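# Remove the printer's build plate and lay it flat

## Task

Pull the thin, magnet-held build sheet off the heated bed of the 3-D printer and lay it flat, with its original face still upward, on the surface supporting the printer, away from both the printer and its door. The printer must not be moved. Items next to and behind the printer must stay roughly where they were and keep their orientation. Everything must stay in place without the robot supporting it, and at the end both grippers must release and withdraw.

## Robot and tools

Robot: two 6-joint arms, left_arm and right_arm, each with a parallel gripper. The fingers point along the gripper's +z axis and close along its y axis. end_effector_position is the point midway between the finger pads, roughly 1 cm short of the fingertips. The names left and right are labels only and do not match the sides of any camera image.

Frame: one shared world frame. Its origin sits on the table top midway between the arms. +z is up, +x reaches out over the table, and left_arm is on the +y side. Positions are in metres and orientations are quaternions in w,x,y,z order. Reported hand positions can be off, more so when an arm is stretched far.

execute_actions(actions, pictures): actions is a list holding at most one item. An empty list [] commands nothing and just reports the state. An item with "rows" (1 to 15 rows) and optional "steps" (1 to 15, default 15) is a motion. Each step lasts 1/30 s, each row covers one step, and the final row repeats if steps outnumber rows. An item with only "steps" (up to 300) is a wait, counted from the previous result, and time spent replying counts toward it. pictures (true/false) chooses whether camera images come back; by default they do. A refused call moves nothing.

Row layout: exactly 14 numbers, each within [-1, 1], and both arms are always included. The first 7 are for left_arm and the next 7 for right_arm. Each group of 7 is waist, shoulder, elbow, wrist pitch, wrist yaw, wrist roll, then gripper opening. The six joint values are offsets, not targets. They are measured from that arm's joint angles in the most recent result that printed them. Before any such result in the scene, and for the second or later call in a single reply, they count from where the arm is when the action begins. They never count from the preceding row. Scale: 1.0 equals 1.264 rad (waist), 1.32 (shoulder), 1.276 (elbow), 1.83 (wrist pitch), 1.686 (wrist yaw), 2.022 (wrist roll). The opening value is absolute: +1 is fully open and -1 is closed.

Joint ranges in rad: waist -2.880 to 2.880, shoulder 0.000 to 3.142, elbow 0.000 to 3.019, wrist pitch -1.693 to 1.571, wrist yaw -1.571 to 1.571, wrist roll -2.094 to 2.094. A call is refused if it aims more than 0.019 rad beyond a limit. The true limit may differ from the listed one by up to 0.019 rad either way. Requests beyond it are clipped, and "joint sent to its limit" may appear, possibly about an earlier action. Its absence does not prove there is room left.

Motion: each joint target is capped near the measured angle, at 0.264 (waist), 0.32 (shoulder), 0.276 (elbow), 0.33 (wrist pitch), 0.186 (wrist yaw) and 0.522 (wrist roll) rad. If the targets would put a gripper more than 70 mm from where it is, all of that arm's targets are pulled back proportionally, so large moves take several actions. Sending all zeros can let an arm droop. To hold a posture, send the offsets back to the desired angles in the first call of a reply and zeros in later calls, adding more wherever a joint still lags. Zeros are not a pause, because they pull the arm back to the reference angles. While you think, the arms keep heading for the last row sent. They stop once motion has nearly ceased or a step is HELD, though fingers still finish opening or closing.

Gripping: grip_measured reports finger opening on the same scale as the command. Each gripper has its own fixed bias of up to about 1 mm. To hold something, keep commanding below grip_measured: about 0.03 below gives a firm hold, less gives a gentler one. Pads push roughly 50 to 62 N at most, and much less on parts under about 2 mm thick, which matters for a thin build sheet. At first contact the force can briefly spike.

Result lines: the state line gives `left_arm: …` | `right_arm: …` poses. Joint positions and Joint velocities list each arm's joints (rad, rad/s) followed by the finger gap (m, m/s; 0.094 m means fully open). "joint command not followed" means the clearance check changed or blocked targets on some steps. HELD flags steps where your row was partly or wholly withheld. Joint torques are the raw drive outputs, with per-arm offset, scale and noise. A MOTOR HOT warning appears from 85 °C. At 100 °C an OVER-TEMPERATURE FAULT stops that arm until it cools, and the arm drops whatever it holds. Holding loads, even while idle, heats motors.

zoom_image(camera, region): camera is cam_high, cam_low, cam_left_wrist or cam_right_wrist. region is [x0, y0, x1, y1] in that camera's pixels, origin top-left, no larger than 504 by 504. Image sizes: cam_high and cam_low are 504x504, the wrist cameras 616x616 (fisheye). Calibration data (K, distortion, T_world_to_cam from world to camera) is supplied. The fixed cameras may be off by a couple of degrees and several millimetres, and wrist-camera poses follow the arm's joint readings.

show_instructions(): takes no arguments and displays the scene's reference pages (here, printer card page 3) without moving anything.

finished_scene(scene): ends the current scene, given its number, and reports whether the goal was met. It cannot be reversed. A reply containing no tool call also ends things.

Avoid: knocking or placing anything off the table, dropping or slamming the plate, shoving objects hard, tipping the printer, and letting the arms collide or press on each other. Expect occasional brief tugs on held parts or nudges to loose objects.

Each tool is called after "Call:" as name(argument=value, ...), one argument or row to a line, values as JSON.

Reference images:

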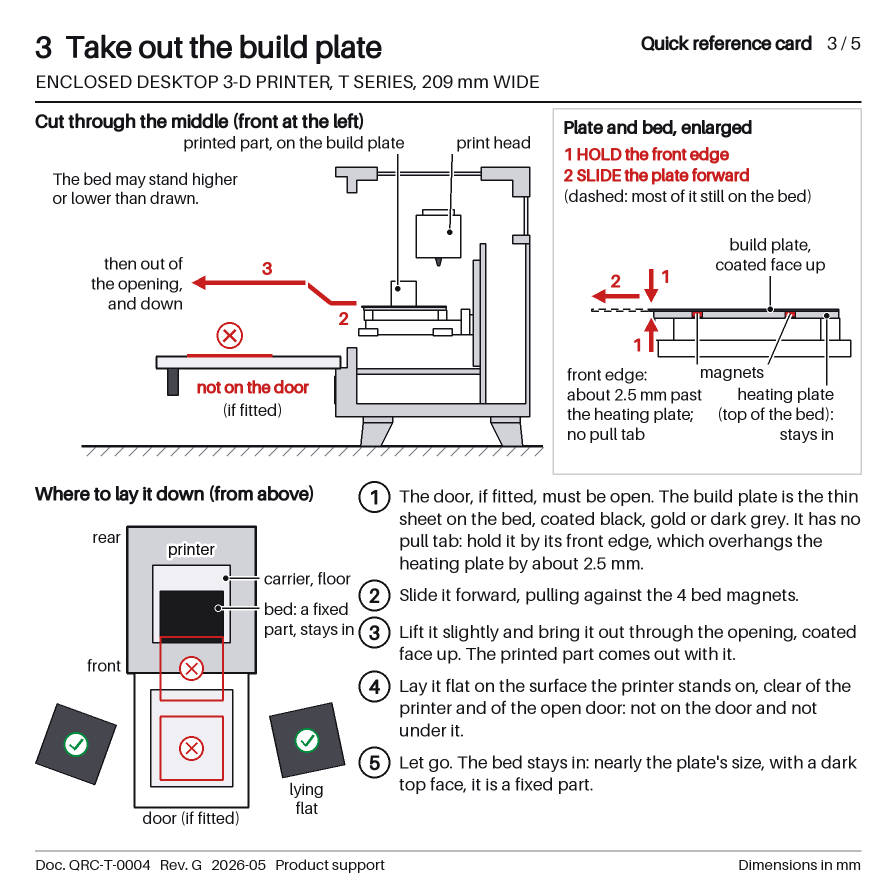

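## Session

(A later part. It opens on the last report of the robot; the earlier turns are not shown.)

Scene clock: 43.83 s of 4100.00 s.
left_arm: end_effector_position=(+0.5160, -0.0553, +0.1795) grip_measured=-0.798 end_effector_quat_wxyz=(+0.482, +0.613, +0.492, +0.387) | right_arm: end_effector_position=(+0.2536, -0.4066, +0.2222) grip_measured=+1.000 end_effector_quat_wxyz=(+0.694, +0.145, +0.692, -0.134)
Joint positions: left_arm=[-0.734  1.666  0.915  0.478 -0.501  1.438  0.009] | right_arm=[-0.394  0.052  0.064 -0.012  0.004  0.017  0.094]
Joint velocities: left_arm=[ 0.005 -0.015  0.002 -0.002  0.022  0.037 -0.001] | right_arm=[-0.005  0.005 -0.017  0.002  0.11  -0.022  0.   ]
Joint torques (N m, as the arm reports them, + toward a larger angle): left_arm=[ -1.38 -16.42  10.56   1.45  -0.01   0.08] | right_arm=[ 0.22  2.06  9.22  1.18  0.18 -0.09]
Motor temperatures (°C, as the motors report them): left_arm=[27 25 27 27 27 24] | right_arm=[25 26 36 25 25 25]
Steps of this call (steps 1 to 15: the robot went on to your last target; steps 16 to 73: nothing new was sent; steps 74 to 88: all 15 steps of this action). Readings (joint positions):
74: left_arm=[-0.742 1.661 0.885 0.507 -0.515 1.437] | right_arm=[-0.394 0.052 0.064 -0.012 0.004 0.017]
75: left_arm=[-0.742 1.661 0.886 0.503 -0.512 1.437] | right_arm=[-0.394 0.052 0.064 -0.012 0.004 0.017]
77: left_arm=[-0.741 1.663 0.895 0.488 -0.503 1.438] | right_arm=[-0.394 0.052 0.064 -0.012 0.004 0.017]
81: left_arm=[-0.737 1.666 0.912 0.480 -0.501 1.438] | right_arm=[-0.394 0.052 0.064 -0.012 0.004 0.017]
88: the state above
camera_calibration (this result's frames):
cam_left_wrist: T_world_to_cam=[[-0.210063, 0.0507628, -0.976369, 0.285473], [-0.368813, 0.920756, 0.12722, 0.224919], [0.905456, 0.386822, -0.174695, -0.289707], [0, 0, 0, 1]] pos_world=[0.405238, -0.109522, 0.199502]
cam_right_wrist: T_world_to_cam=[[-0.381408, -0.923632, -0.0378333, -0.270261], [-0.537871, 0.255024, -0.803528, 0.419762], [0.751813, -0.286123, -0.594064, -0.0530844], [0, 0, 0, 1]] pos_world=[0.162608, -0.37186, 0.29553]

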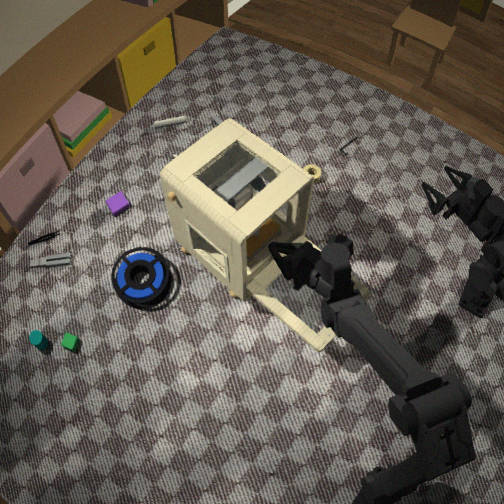

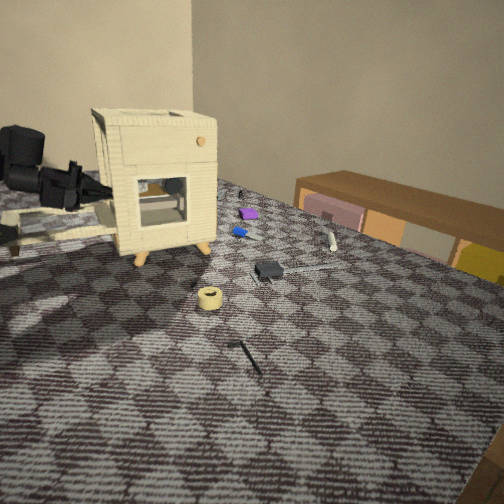

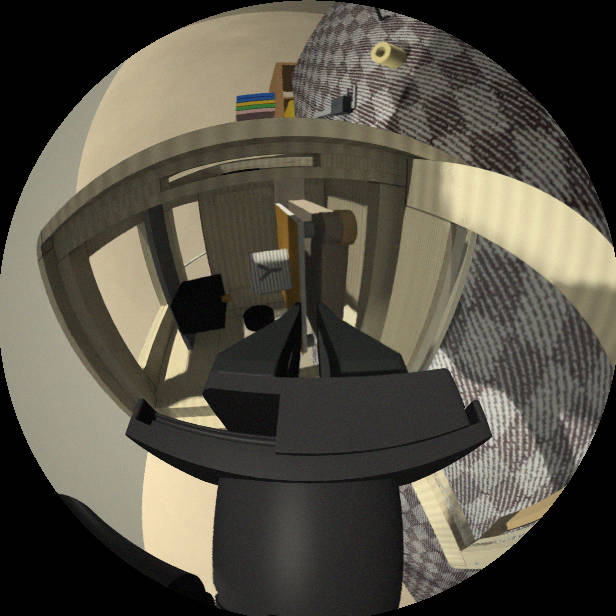

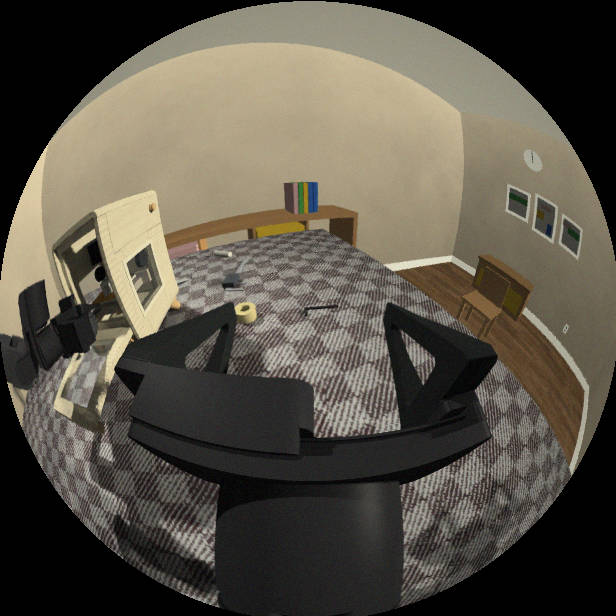

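Call:
execute_actions(
  actions=[
    {"rows":[[0.01,0.004,0.045,-0.002,0.003,0,-0.8,0,0,0,0,0,0,1],[0.016,0.009,0.052,-0.005,0.005,0,-0.8,0,0,0,0,0,0,1],[0.022,0.014,0.059,-0.008,0.007,0,-0.8,0,0,0,0,0,0,1]]},
  ],
)

Call:
zoom_image(
  camera="cam_left_wrist",
  region=[250, 200, 370, 380],
)

Scene clock: 46.23 s of 4100.00 s.
left_arm: end_effector_position=(+0.5280, -0.0526, +0.1834) grip_measured=-0.798 end_effector_quat_wxyz=(+0.482, +0.609, +0.495, +0.389) | right_arm: end_effector_position=(+0.2536, -0.4066, +0.2222) grip_measured=+1.000 end_effector_quat_wxyz=(+0.694, +0.145, +0.692, -0.134)
Joint positions: left_arm=[-0.716  1.677  0.94   0.469 -0.493  1.438  0.009] | right_arm=[-0.394  0.052  0.064 -0.012  0.004  0.017  0.094]
Joint velocities: left_arm=[-0.005 -0.005 -0.012 -0.012  0.007  0.022  0.   ] | right_arm=[ 0.005  0.005  0.002  0.007 -0.007 -0.007  0.   ]
Joint torques (N m, as the arm reports them, + toward a larger angle): left_arm=[ -1.63 -16.46  10.81   1.47   0.01  -0.04] | right_arm=[ 0.24  2.02  9.21  1.17  0.17 -0.09]
Motor temperatures (°C, as the motors report them): left_arm=[27 25 28 27 27 24] | right_arm=[25 26 36 25 25 25]
Steps of this call (steps 1 to 15: the robot went on to your last target; steps 16 to 57: nothing new was sent; steps 58 to 72: all 15 steps of this action). Readings (joint positions):
58: left_arm=[-0.734 1.666 0.915 0.478 -0.500 1.438] | right_arm=[-0.394 0.052 0.064 -0.012 0.004 0.017]
59: left_arm=[-0.734 1.666 0.916 0.478 -0.498 1.438] | right_arm=[-0.394 0.052 0.064 -0.012 0.004 0.017]
61: left_arm=[-0.731 1.670 0.925 0.472 -0.493 1.438] | right_arm=[-0.394 0.052 0.064 -0.012 0.004 0.017]
65: left_arm=[-0.720 1.677 0.939 0.470 -0.493 1.438] | right_arm=[-0.394 0.052 0.064 -0.012 0.004 0.017]
72: the state above
camera_calibration (this result's frames):
cam_left_wrist: T_world_to_cam=[[-0.208357, 0.0438518, -0.977069, 0.290466], [-0.378137, 0.917699, 0.121824, 0.232152], [0.901998, 0.394849, -0.174627, -0.298685], [0, 0, 0, 1]] pos_world=[0.41772, -0.107848, 0.203365]
cam_right_wrist: T_world_to_cam=[[-0.381408, -0.923632, -0.0378333, -0.270261], [-0.537871, 0.255024, -0.803528, 0.419762], [0.751813, -0.286123, -0.594064, -0.0530844], [0, 0, 0, 1]] pos_world=[0.162608, -0.37186, 0.29553]

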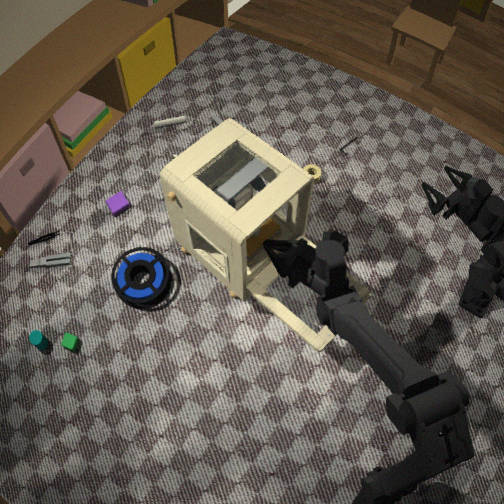

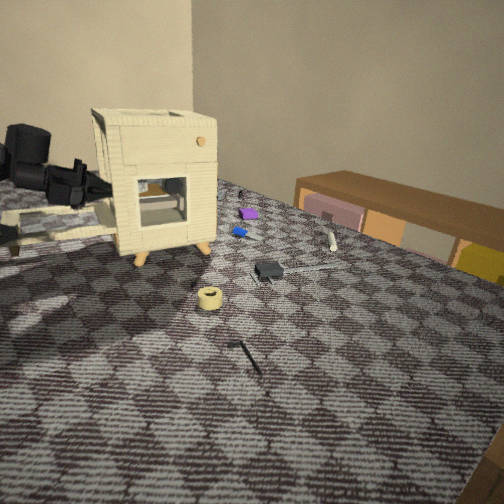

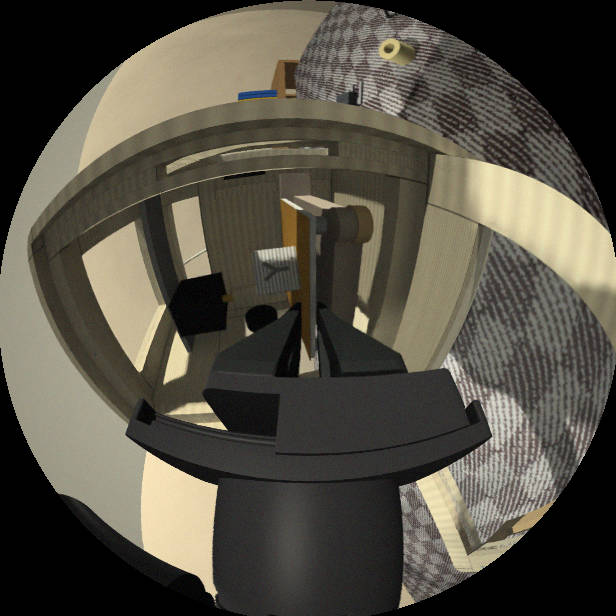

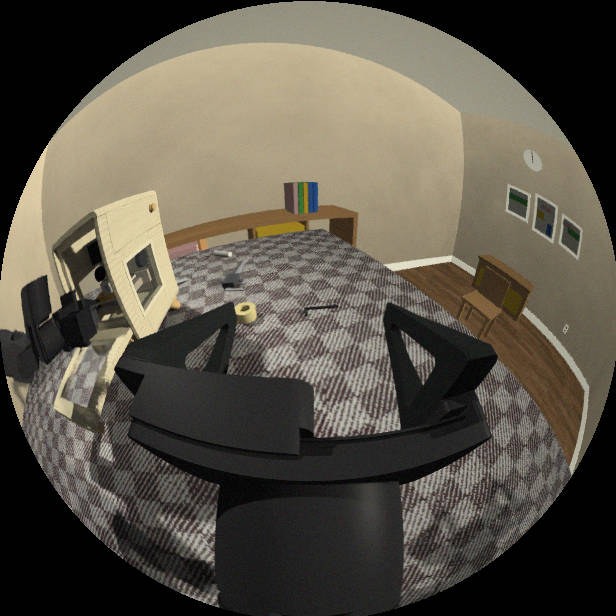

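Region (250, 200, 370, 380) of cam_left_wrist's 616x616 image, scaled by 2.800, with more detail than that image has.

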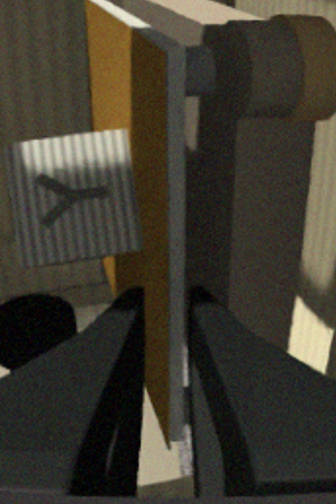

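Call:
execute_actions(
  actions=[
    {"rows":[[0,0,0.03,0,0,0,-0.85,0,0,0,0,0,0,1],[0,0,0.03,0,0,0,-0.88,0,0,0,0,0,0,1],[0,0,0.03,0,0,0,-0.91,0,0,0,0,0,0,1],[0,0,0.03,0,0,0,-0.94,0,0,0,0,0,0,1],[0,0,0.03,0,0,0,-0.97,0,0,0,0,0,0,1],[0,0,0.03,0,0,0,-1,0,0,0,0,0,0,1]]},
  ],
)

Call:
zoom_image(
  camera="cam_left_wrist",
  region=[270, 260, 350, 360],
)

Scene clock: 48.37 s of 4100.00 s.
left_arm: end_effector_position=(+0.5280, -0.0526, +0.1834) grip_measured=-0.996 end_effector_quat_wxyz=(+0.482, +0.609, +0.495, +0.389) | right_arm: end_effector_position=(+0.2536, -0.4066, +0.2222) grip_measured=+1.000 end_effector_quat_wxyz=(+0.694, +0.145, +0.692, -0.134)
Joint positions: left_arm=[-0.716  1.677  0.94   0.469 -0.493  1.438  0.   ] | right_arm=[-0.394  0.052  0.064 -0.012  0.004  0.017  0.094]
Joint velocities: left_arm=[-0.005 -0.005  0.002  0.012 -0.051  0.037 -0.001] | right_arm=[-0.005 -0.015 -0.012 -0.017  0.139  0.051  0.   ]
Joint torques (N m, as the arm reports them, + toward a larger angle): left_arm=[ -2.2  -17.33   9.93   1.64  -0.11  -0.03] | right_arm=[ 0.27  1.96  9.22  1.18  0.17 -0.09]
Motor temperatures (°C, as the motors report them): left_arm=[27 25 28 27 27 24] | right_arm=[25 26 36 25 25 25]
Steps of this call (steps 1 to 15: the robot went on to your last target; steps 16 to 49: nothing new was sent; steps 50 to 64: all 15 steps of this action). Readings (joint positions):
50: left_arm=[-0.716 1.677 0.940 0.469 -0.493 1.438] | right_arm=[-0.394 0.052 0.064 -0.012 0.004 0.017]
51: left_arm=[-0.716 1.677 0.940 0.469 -0.493 1.438] | right_arm=[-0.394 0.052 0.064 -0.012 0.004 0.017]
53: left_arm=[-0.716 1.677 0.940 0.469 -0.493 1.438] | right_arm=[-0.394 0.052 0.064 -0.012 0.004 0.017]
57: left_arm=[-0.716 1.677 0.940 0.469 -0.493 1.438] | right_arm=[-0.394 0.052 0.064 -0.012 0.004 0.017]
64: the state above
camera_calibration (this result's frames):
cam_left_wrist: T_world_to_cam=[[-0.208357, 0.0438518, -0.977069, 0.290466], [-0.378137, 0.917699, 0.121824, 0.232152], [0.901998, 0.394849, -0.174627, -0.298685], [0, 0, 0, 1]] pos_world=[0.41772, -0.107848, 0.203365]
cam_right_wrist: T_world_to_cam=[[-0.381408, -0.923632, -0.0378333, -0.270261], [-0.537871, 0.255024, -0.803528, 0.419762], [0.751813, -0.286123, -0.594064, -0.0530844], [0, 0, 0, 1]] pos_world=[0.162608, -0.37186, 0.29553]

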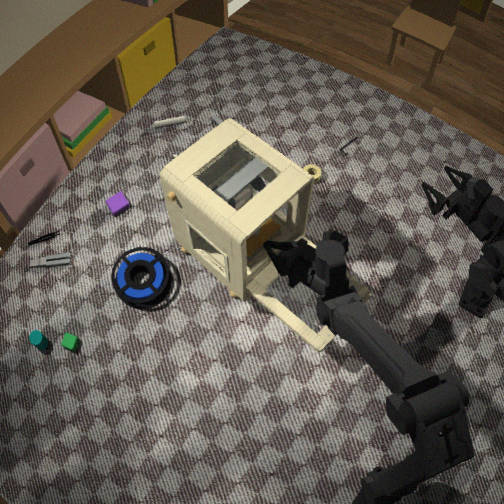

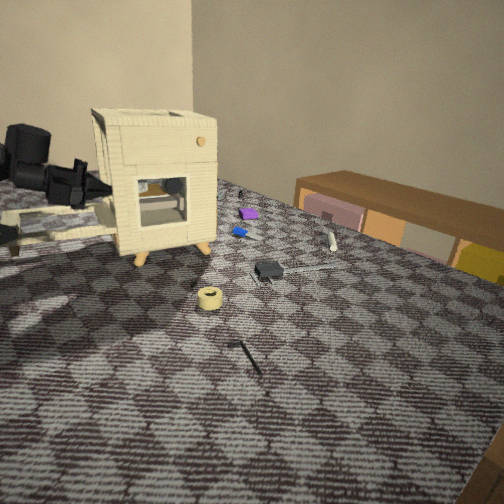

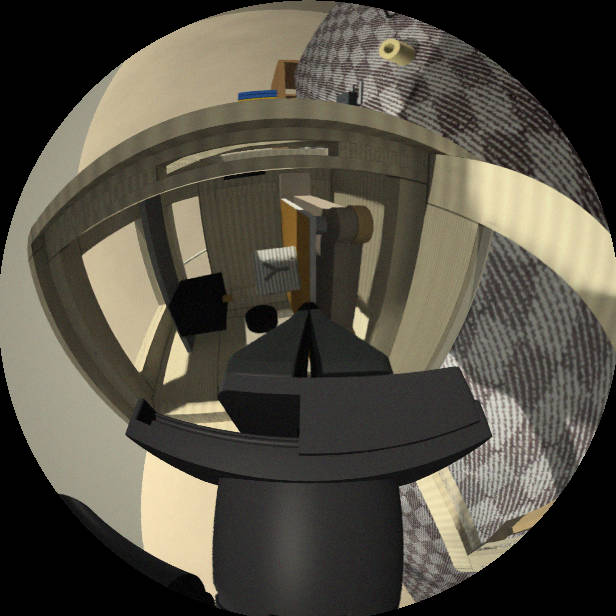

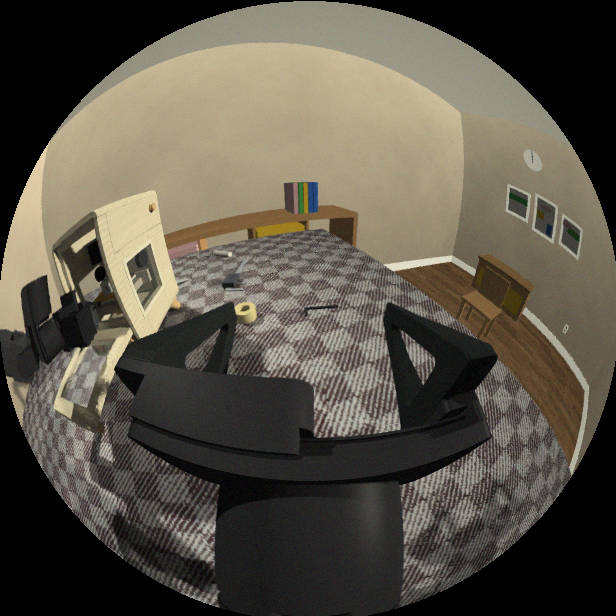

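Region (270, 260, 350, 360) of cam_left_wrist's 616x616 image, scaled by 5.040, with more detail than that image has; it fills the left 403 columns of this view, and the rest is white.

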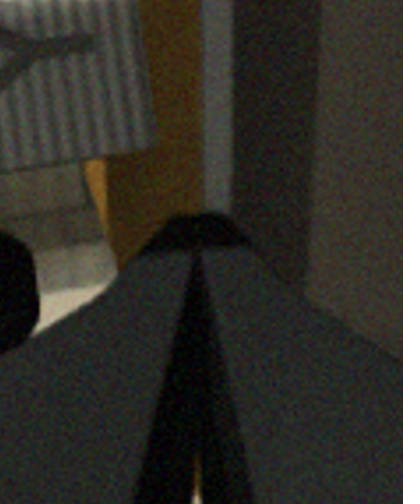

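Call:
execute_actions(
  actions=[
    {"rows":[[0,0,0.03,0,0,0,-0.88,0,0,0,0,0,0,1],[0,0,0.03,0,0,0,-0.88,0,0,0,0,0,0,1],[0,0,0.03,0,0,0,-0.88,0,0,0,0,0,0,1],[0.013,0.0145,0.049,0,0.004,0,-0.88,0,0,0,0,0,0,1]]},
  ],
)

Call:
zoom_image(
  camera="cam_left_wrist",
  region=[270, 260, 350, 360],
)

Scene clock: 50.40 s of 4100.00 s.
left_arm: end_effector_position=(+0.5320, -0.0542, +0.1810) grip_measured=-0.882 end_effector_quat_wxyz=(+0.481, +0.610, +0.496, +0.388) | right_arm: end_effector_position=(+0.2536, -0.4066, +0.2222) grip_measured=+1.000 end_effector_quat_wxyz=(+0.694, +0.145, +0.692, -0.134)
Joint positions: left_arm=[-0.713  1.689  0.95   0.469 -0.489  1.438  0.006] | right_arm=[-0.394  0.052  0.064 -0.012  0.004  0.017  0.094]
Joint velocities: left_arm=[ 0.015  0.005  0.022 -0.002 -0.051  0.007 -0.001] | right_arm=[-0.005 -0.005 -0.012 -0.007  0.095 -0.037  0.   ]
Joint torques (N m, as the arm reports them, + toward a larger angle): left_arm=[ -1.5  -16.67  10.99   1.63   0.01  -0.04] | right_arm=[ 0.22  1.99  9.24  1.18  0.17 -0.1 ]
Motor temperatures (°C, as the motors report them): left_arm=[27 25 28 27 27 24] | right_arm=[25 26 36 25 25 25]
Steps of this call (steps 1 to 15: the robot went on to your last target; steps 16 to 46: nothing new was sent; steps 47 to 61: all 15 steps of this action). Readings (joint positions):
47: left_arm=[-0.716 1.677 0.940 0.469 -0.493 1.438] | right_arm=[-0.394 0.052 0.064 -0.012 0.004 0.017]
48: left_arm=[-0.716 1.677 0.940 0.469 -0.493 1.438] | right_arm=[-0.394 0.052 0.064 -0.012 0.004 0.017]
50: left_arm=[-0.716 1.677 0.941 0.469 -0.491 1.438] | right_arm=[-0.394 0.052 0.064 -0.012 0.004 0.017]
54: left_arm=[-0.715 1.686 0.949 0.469 -0.489 1.438] | right_arm=[-0.394 0.052 0.064 -0.012 0.004 0.017]
61: the state above
camera_calibration (this result's frames):
cam_left_wrist: T_world_to_cam=[[-0.210336, 0.0444545, -0.976618, 0.290015], [-0.377651, 0.917728, 0.123109, 0.23493], [0.901742, 0.394715, -0.176243, -0.301652], [0, 0, 0, 1]] pos_world=[0.421735, -0.109428, 0.201147]
cam_right_wrist: T_world_to_cam=[[-0.381408, -0.923632, -0.0378333, -0.270261], [-0.537871, 0.255024, -0.803528, 0.419762], [0.751813, -0.286123, -0.594064, -0.0530844], [0, 0, 0, 1]] pos_world=[0.162608, -0.37186, 0.29553]

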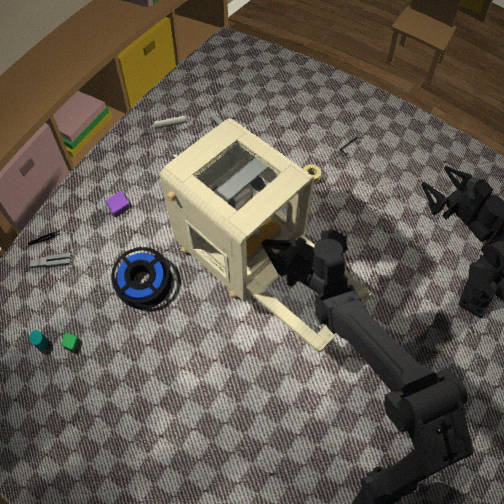

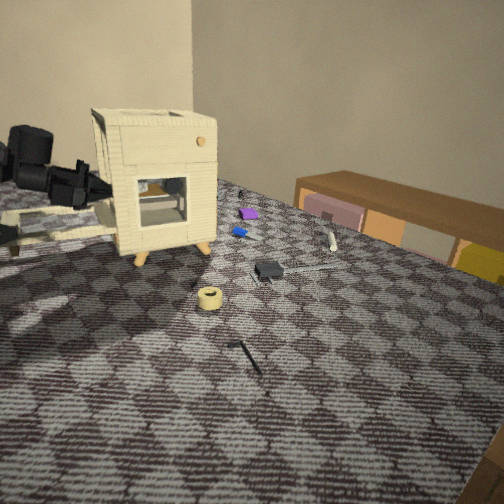

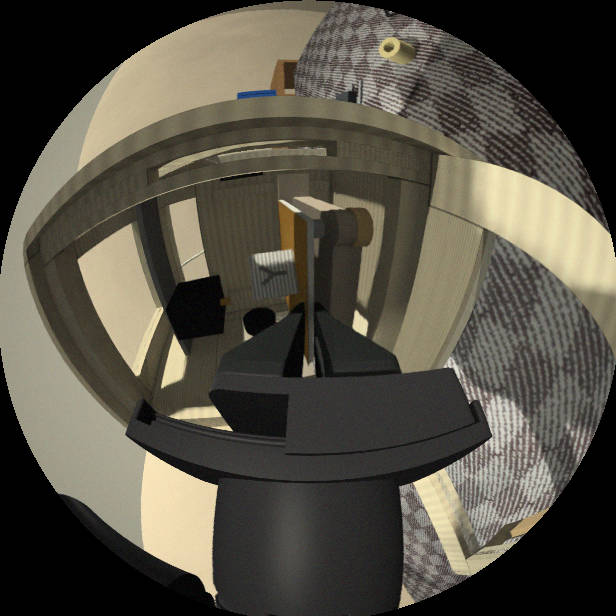

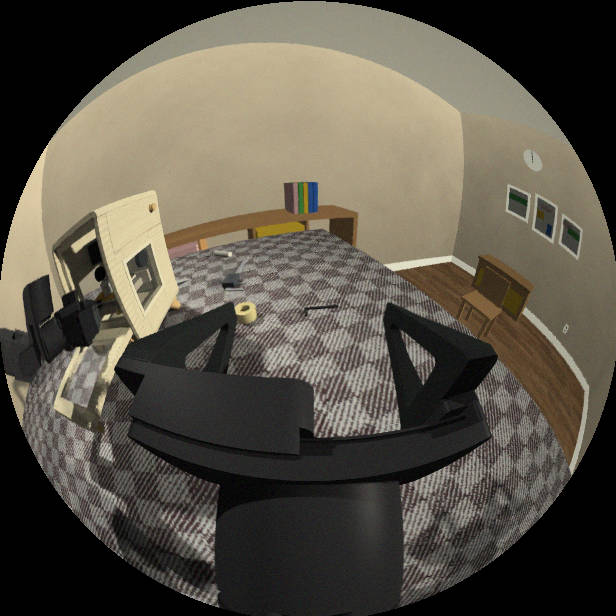

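Region (270, 260, 350, 360) of cam_left_wrist's 616x616 image, scaled by 5.040, with more detail than that image has; it fills the left 403 columns of this view, and the rest is white.

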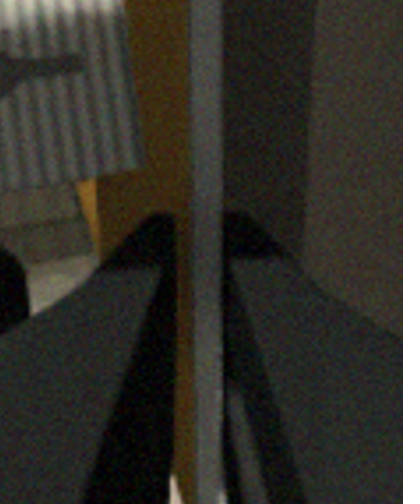

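Close-test, and again after another step.

Call:
execute_actions(
  actions=[
    {"rows":[[0,0,0.03,0,0,0,-0.91,0,0,0,0,0,0,1],[0,0,0.03,0,0,0,-0.94,0,0,0,0,0,0,1],[0,0,0.03,0,0,0,-0.97,0,0,0,0,0,0,1],[0,0,0.03,0,0,0,-1,0,0,0,0,0,0,1]],"steps":10},
  ],
  pictures=false,
)

Scene clock: 51.53 s of 4100.00 s.
left_arm: end_effector_position=(+0.5320, -0.0541, +0.1817) grip_measured=-0.992 end_effector_quat_wxyz=(+0.481, +0.609, +0.496, +0.389) | right_arm: end_effector_position=(+0.2536, -0.4066, +0.2222) grip_measured=+1.000 end_effector_quat_wxyz=(+0.694, +0.145, +0.692, -0.134)
Joint positions: left_arm=[-0.713  1.688  0.95   0.469 -0.49   1.438  0.   ] | right_arm=[-0.394  0.052  0.064 -0.012  0.004  0.017  0.094]
Joint velocities: left_arm=[-0.015 -0.024  0.002 -0.002 -0.007 -0.007  0.   ] | right_arm=[ 0.005 -0.015 -0.007 -0.012  0.095 -0.081  0.   ]
Joint torques (N m, as the arm reports them, + toward a larger angle): left_arm=[ -2.42 -17.09   9.92   1.61  -0.1   -0.03] | right_arm=[ 0.22  1.95  9.23  1.18  0.17 -0.1 ]
Motor temperatures (°C, as the motors report them): left_arm=[27 25 28 27 27 24] | right_arm=[25 26 36 25 25 25]
Steps of this call (steps 1 to 15: the robot went on to your last target; steps 16 to 24: nothing new was sent; steps 25 to 34: all 10 steps of this action). Readings (joint positions):
25: left_arm=[-0.713 1.689 0.950 0.469 -0.489 1.438] | right_arm=[-0.394 0.052 0.064 -0.012 0.004 0.017]
26: left_arm=[-0.713 1.689 0.950 0.469 -0.489 1.438] | right_arm=[-0.394 0.052 0.064 -0.012 0.004 0.017]
28: left_arm=[-0.713 1.689 0.950 0.469 -0.490 1.438] | right_arm=[-0.394 0.052 0.064 -0.012 0.004 0.017]
32: left_arm=[-0.713 1.688 0.950 0.469 -0.490 1.438] | right_arm=[-0.394 0.052 0.064 -0.012 0.004 0.017]
34: the state above

Call:
execute_actions(
  actions=[
    {"rows":[[0,0,0.03,0,0,0,-0.91,0,0,0,0,0,0,1],[0,0,0.03,0,0,0,-0.91,0,0,0,0,0,0,1],[0,0,0.03,0,0,0,-0.91,0,0,0,0,0,0,1],[0.0165,0,0.03,0,0.005,0,-0.91,0,0,0,0,0,0,1]]},
  ],
  pictures=false,
)

Call:
execute_actions(
  actions=[
    {"rows":[[0,0,0.03,0,0,0,-0.94,0,0,0,0,0,0,1],[0,0,0.03,0,0,0,-0.97,0,0,0,0,0,0,1],[0,0,0.03,0,0,0,-1,0,0,0,0,0,0,1]],"steps":12},
  ],
)

Call:
zoom_image(
  camera="cam_left_wrist",
  region=[270, 260, 350, 360],
)

Scene clock: 54.03 s of 4100.00 s.
left_arm: end_effector_position=(+0.5324, -0.0541, +0.1813) grip_measured=-0.912 end_effector_quat_wxyz=(+0.482, +0.610, +0.495, +0.387) | right_arm: end_effector_position=(+0.2536, -0.4066, +0.2222) grip_measured=+1.000 end_effector_quat_wxyz=(+0.694, +0.145, +0.692, -0.134)
Joint positions: left_arm=[-0.711  1.688  0.95   0.469 -0.483  1.438  0.004] | right_arm=[-0.394  0.052  0.064 -0.012  0.004  0.017  0.094]
Joint velocities: left_arm=[-0.005 -0.015 -0.007 -0.002 -0.037 -0.022 -0.   ] | right_arm=[-0.005 -0.015  0.002 -0.007 -0.037 -0.022  0.   ]
Joint torques (N m, as the arm reports them, + toward a larger angle): left_arm=[ -1.16 -17.29   9.92   1.63  -0.04  -0.05] | right_arm=[ 0.22  2.01  9.22  1.18  0.17 -0.09]
Motor temperatures (°C, as the motors report them): left_arm=[27 25 28 27 27 24] | right_arm=[25 26 36 25 25 25]
Steps of this call (steps 1 to 15: the robot went on to your last target; steps 16 to 60: nothing new was sent; steps 61 to 75: all 15 steps of this action). Readings (joint positions):
61: left_arm=[-0.713 1.688 0.950 0.469 -0.490 1.438] | right_arm=[-0.394 0.052 0.064 -0.012 0.004 0.017]
62: left_arm=[-0.713 1.688 0.950 0.469 -0.490 1.438] | right_arm=[-0.394 0.052 0.064 -0.012 0.004 0.017]
64: left_arm=[-0.713 1.688 0.950 0.469 -0.487 1.438] | right_arm=[-0.394 0.052 0.064 -0.012 0.004 0.017]
68: left_arm=[-0.711 1.688 0.950 0.469 -0.483 1.438] | right_arm=[-0.394 0.052 0.064 -0.012 0.004 0.017]
75: the state above

Scene clock: 54.43 s of 4100.00 s.
left_arm: end_effector_position=(+0.5324, -0.0540, +0.1820) grip_measured=-0.992 end_effector_quat_wxyz=(+0.482, +0.610, +0.495, +0.387) | right_arm: end_effector_position=(+0.2536, -0.4066, +0.2222) grip_measured=+1.000 end_effector_quat_wxyz=(+0.694, +0.145, +0.692, -0.134)
Joint positions: left_arm=[-0.711  1.687  0.95   0.469 -0.484  1.438  0.   ] | right_arm=[-0.394  0.052  0.064 -0.012  0.004  0.017  0.094]
Joint velocities: left_arm=[ 0.005 -0.015  0.002  0.002 -0.051 -0.081  0.001] | right_arm=[-0.015 -0.005 -0.022 -0.017 -0.051  0.007  0.   ]
Joint torques (N m, as the arm reports them, + toward a larger angle): left_arm=[ -2.33 -17.11   9.96   1.65  -0.1   -0.04] | right_arm=[ 0.25  2.05  9.22  1.19  0.18 -0.1 ]
Motor temperatures (°C, as the motors report them): left_arm=[27 26 28 27 27 24] | right_arm=[25 26 36 25 25 25]
Steps of this call (steps 1 to 12: all 12 steps of this action). Readings (joint positions):
1: left_arm=[-0.711 1.688 0.950 0.469 -0.483 1.438] | right_arm=[-0.394 0.052 0.064 -0.012 0.004 0.017]
2: left_arm=[-0.711 1.688 0.950 0.469 -0.483 1.438] | right_arm=[-0.394 0.052 0.064 -0.012 0.004 0.017]
4: left_arm=[-0.711 1.688 0.950 0.469 -0.484 1.438] | right_arm=[-0.394 0.052 0.064 -0.012 0.004 0.017]
8: left_arm=[-0.711 1.687 0.950 0.469 -0.484 1.438] | right_arm=[-0.394 0.052 0.064 -0.012 0.004 0.017]
12: the state above
camera_calibration (this result's frames):
cam_left_wrist: T_world_to_cam=[[-0.209642, 0.0428663, -0.976838, 0.290709], [-0.375083, 0.919083, 0.12083, 0.233836], [0.902975, 0.391726, -0.1766, -0.30268], [0, 0, 0, 1]] pos_world=[0.421965, -0.108808, 0.202269]
cam_right_wrist: T_world_to_cam=[[-0.381408, -0.923632, -0.0378333, -0.270261], [-0.537871, 0.255024, -0.803528, 0.419762], [0.751813, -0.286123, -0.594064, -0.0530844], [0, 0, 0, 1]] pos_world=[0.162608, -0.37186, 0.29553]

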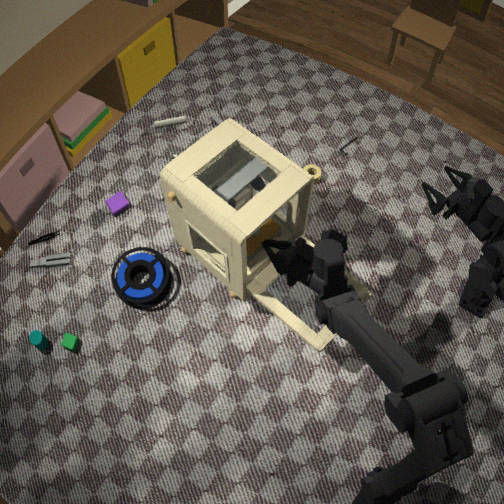

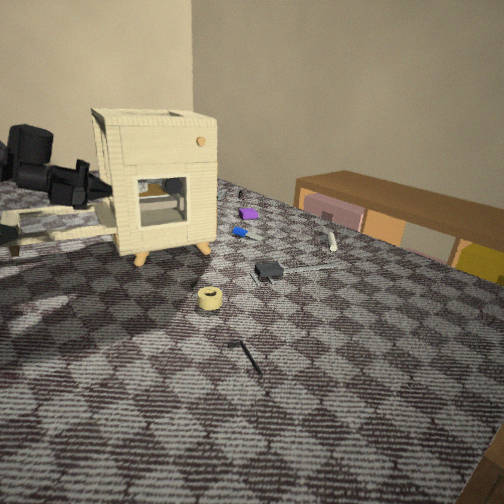

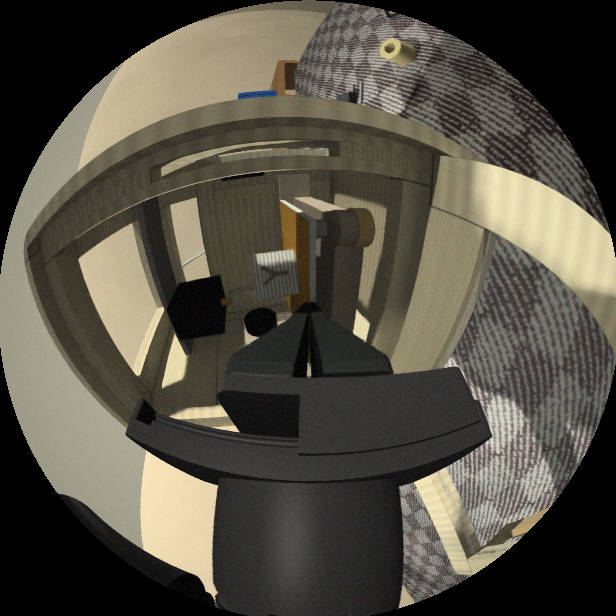

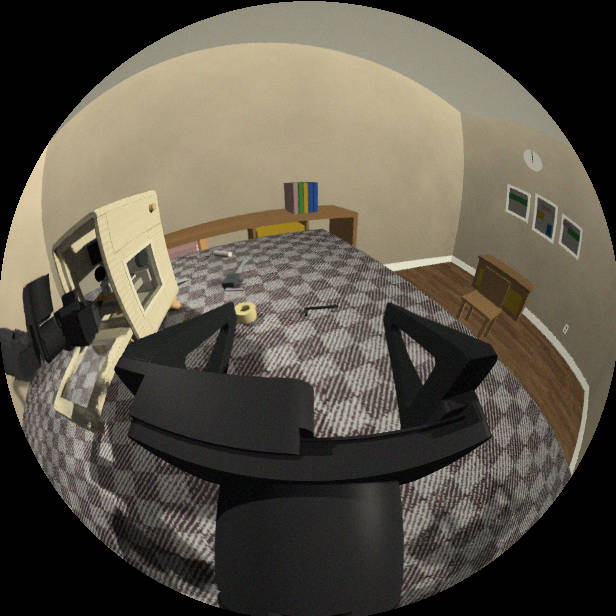

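Region (270, 260, 350, 360) of cam_left_wrist's 616x616 image, scaled by 5.040, with more detail than that image has; it fills the left 403 columns of this view, and the rest is white.

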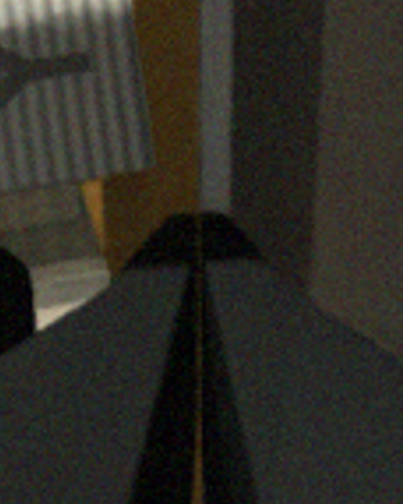

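Call:
execute_actions(
  actions=[
    {"rows":[[-0.008,-0.012,0,0.006,-0.002,0,-1,0,0,0,0,0,0,1],[-0.01,-0.016,-0.005,0.007,-0.003,0,-1,0,0,0,0,0,0,1],[-0.012,-0.019,-0.01,0.008,-0.005,0,-1,0,0,0,0,0,0,1],[-0.014,-0.023,-0.015,0.009,-0.006,0,-1,0,0,0,0,0,0,1],[-0.016,-0.027,-0.02,0.01,-0.008,0,-1,0,0,0,0,0,0,1],[-0.018,-0.03,-0.025,0.011,-0.009,0,-1,0,0,0,0,0,0,1],[-0.02,-0.034,-0.03,0.012,-0.011,0,-1,0,0,0,0,0,0,1],[-0.022,-0.037,-0.035,0.013,-0.012,0,-1,0,0,0,0,0,0,1],[-0.024,-0.041,-0.04,0.014,-0.014,0,-1,0,0,0,0,0,0,1],[-0.026,-0.045,-0.045,0.015,-0.015,0,-1,0,0,0,0,0,0,1],[-0.028,-0.048,-0.05,0.016,-0.017,0,-1,0,0,0,0,0,0,1]]},
  ],
  pictures=false,
)

Call:
execute_actions(
  actions=[
    {"steps":8},
  ],
)

Call:
zoom_image(
  camera="cam_left_wrist",
  region=[230, 180, 400, 380],
)

Scene clock: 57.43 s of 4100.00 s.
left_arm: end_effector_position=(+0.5089, -0.0473, +0.1814) grip_measured=-0.993 end_effector_quat_wxyz=(+0.480, +0.611, +0.494, +0.390) | right_arm: end_effector_position=(+0.2536, -0.4066, +0.2222) grip_measured=+1.000 end_effector_quat_wxyz=(+0.694, +0.145, +0.692, -0.134)
Joint positions: left_arm=[-0.735  1.641  0.887  0.482 -0.51   1.438  0.   ] | right_arm=[-0.394  0.052  0.064 -0.012  0.004  0.017  0.094]
Joint velocities: left_arm=[-0.063  0.015 -0.022  0.002 -0.037 -0.007  0.   ] | right_arm=[ 0.005  0.005 -0.017 -0.007 -0.037 -0.081  0.   ]
Joint torques (N m, as the arm reports them, + toward a larger angle): left_arm=[ -2.92 -17.96   7.14   2.37  -0.2   -0.03] | right_arm=[ 0.27  2.01  9.22  1.16  0.17 -0.09]
Motor temperatures (°C, as the motors report them): left_arm=[27 26 28 27 27 24] | right_arm=[25 26 36 25 25 25]
Steps of this call (steps 1 to 15: the robot went on to your last target; steps 16 to 75: nothing new was sent; steps 76 to 90: all 15 steps of this action). Readings (joint positions):
76: left_arm=[-0.712 1.687 0.950 0.469 -0.485 1.438] | right_arm=[-0.394 0.052 0.064 -0.012 0.004 0.017]
77: left_arm=[-0.713 1.687 0.950 0.469 -0.486 1.438] | right_arm=[-0.394 0.052 0.064 -0.012 0.004 0.017]
79: left_arm=[-0.713 1.686 0.948 0.470 -0.486 1.438] | right_arm=[-0.394 0.052 0.064 -0.012 0.004 0.017]
83: left_arm=[-0.714 1.681 0.937 0.479 -0.494 1.438] | right_arm=[-0.394 0.052 0.064 -0.012 0.004 0.017]
90: the state above

Scene clock: 57.70 s of 4100.00 s.
left_arm: end_effector_position=(+0.5083, -0.0481, +0.1814) grip_measured=-0.993 end_effector_quat_wxyz=(+0.480, +0.612, +0.493, +0.390) | right_arm: end_effector_position=(+0.2536, -0.4066, +0.2222) grip_measured=+1.000 end_effector_quat_wxyz=(+0.694, +0.145, +0.692, -0.134)
Joint positions: left_arm=[-0.736  1.641  0.887  0.482 -0.51   1.438  0.   ] | right_arm=[-0.394  0.052  0.064 -0.012  0.004  0.017  0.094]
Joint velocities: left_arm=[-0.005  0.024 -0.027 -0.012 -0.022 -0.007  0.001] | right_arm=[ 0.015 -0.015  0.002  0.002  0.037  0.022  0.   ]
Joint torques (N m, as the arm reports them, + toward a larger angle): left_arm=[ -3.12 -17.92   7.     2.36  -0.21  -0.05] | right_arm=[ 0.23  2.05  9.22  1.18  0.18 -0.09]
Motor temperatures (°C, as the motors report them): left_arm=[27 26 28 27 27 24] | right_arm=[25 26 36 25 25 25]
Steps of this call (steps 1 to 8: the robot went on to your last target). Readings (joint positions):
1: left_arm=[-0.736 1.641 0.887 0.482 -0.510 1.438] | right_arm=[-0.394 0.052 0.064 -0.012 0.004 0.017]
2: left_arm=[-0.736 1.641 0.887 0.482 -0.510 1.438] | right_arm=[-0.394 0.052 0.064 -0.012 0.004 0.017]
4: left_arm=[-0.736 1.641 0.887 0.482 -0.510 1.438] | right_arm=[-0.394 0.052 0.064 -0.012 0.004 0.017]
8: the state above
camera_calibration (this result's frames):
cam_left_wrist: T_world_to_cam=[[-0.208571, 0.0508548, -0.976684, 0.284631], [-0.375067, 0.918132, 0.127902, 0.218154], [0.903229, 0.392999, -0.172422, -0.28415], [0, 0, 0, 1]] pos_world=[0.39784, -0.103099, 0.201099]
cam_right_wrist: T_world_to_cam=[[-0.381408, -0.923632, -0.0378333, -0.270261], [-0.537871, 0.255024, -0.803528, 0.419762], [0.751813, -0.286123, -0.594064, -0.0530844], [0, 0, 0, 1]] pos_world=[0.162608, -0.37186, 0.29553]

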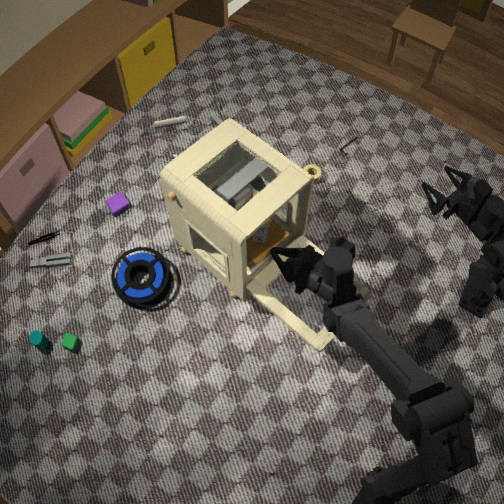

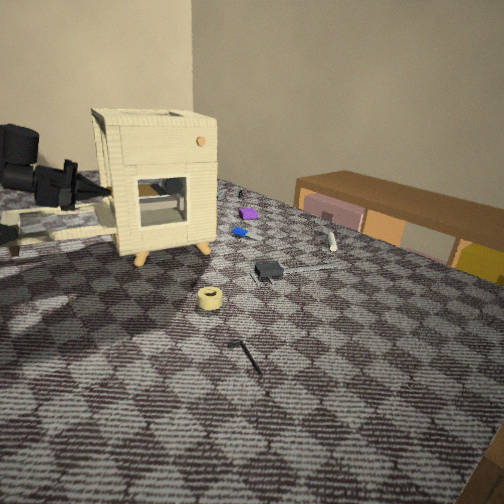

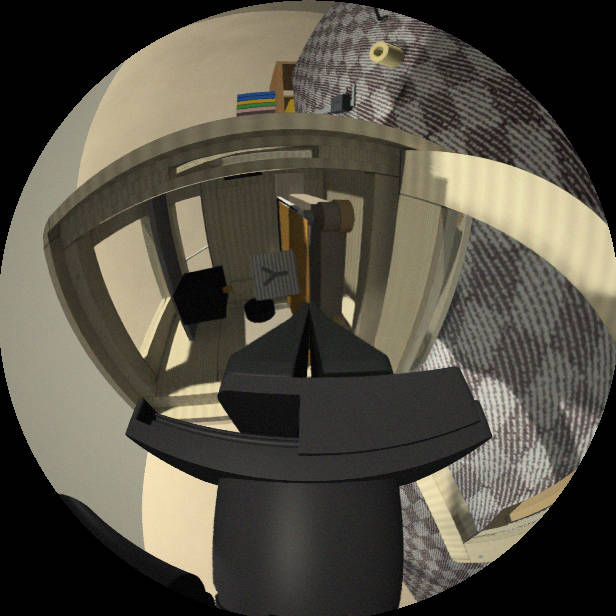

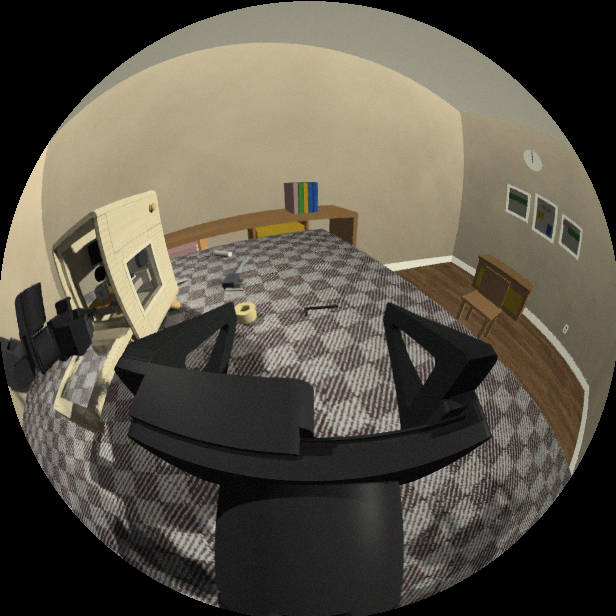

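Region (230, 180, 400, 380) of cam_left_wrist's 616x616 image, scaled by 2.520, with more detail than that image has; it fills the left 428 columns of this view, and the rest is white.

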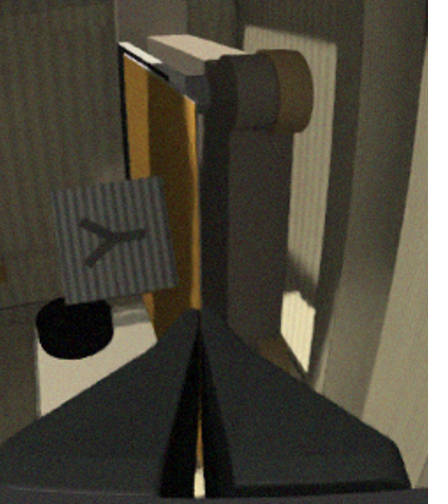

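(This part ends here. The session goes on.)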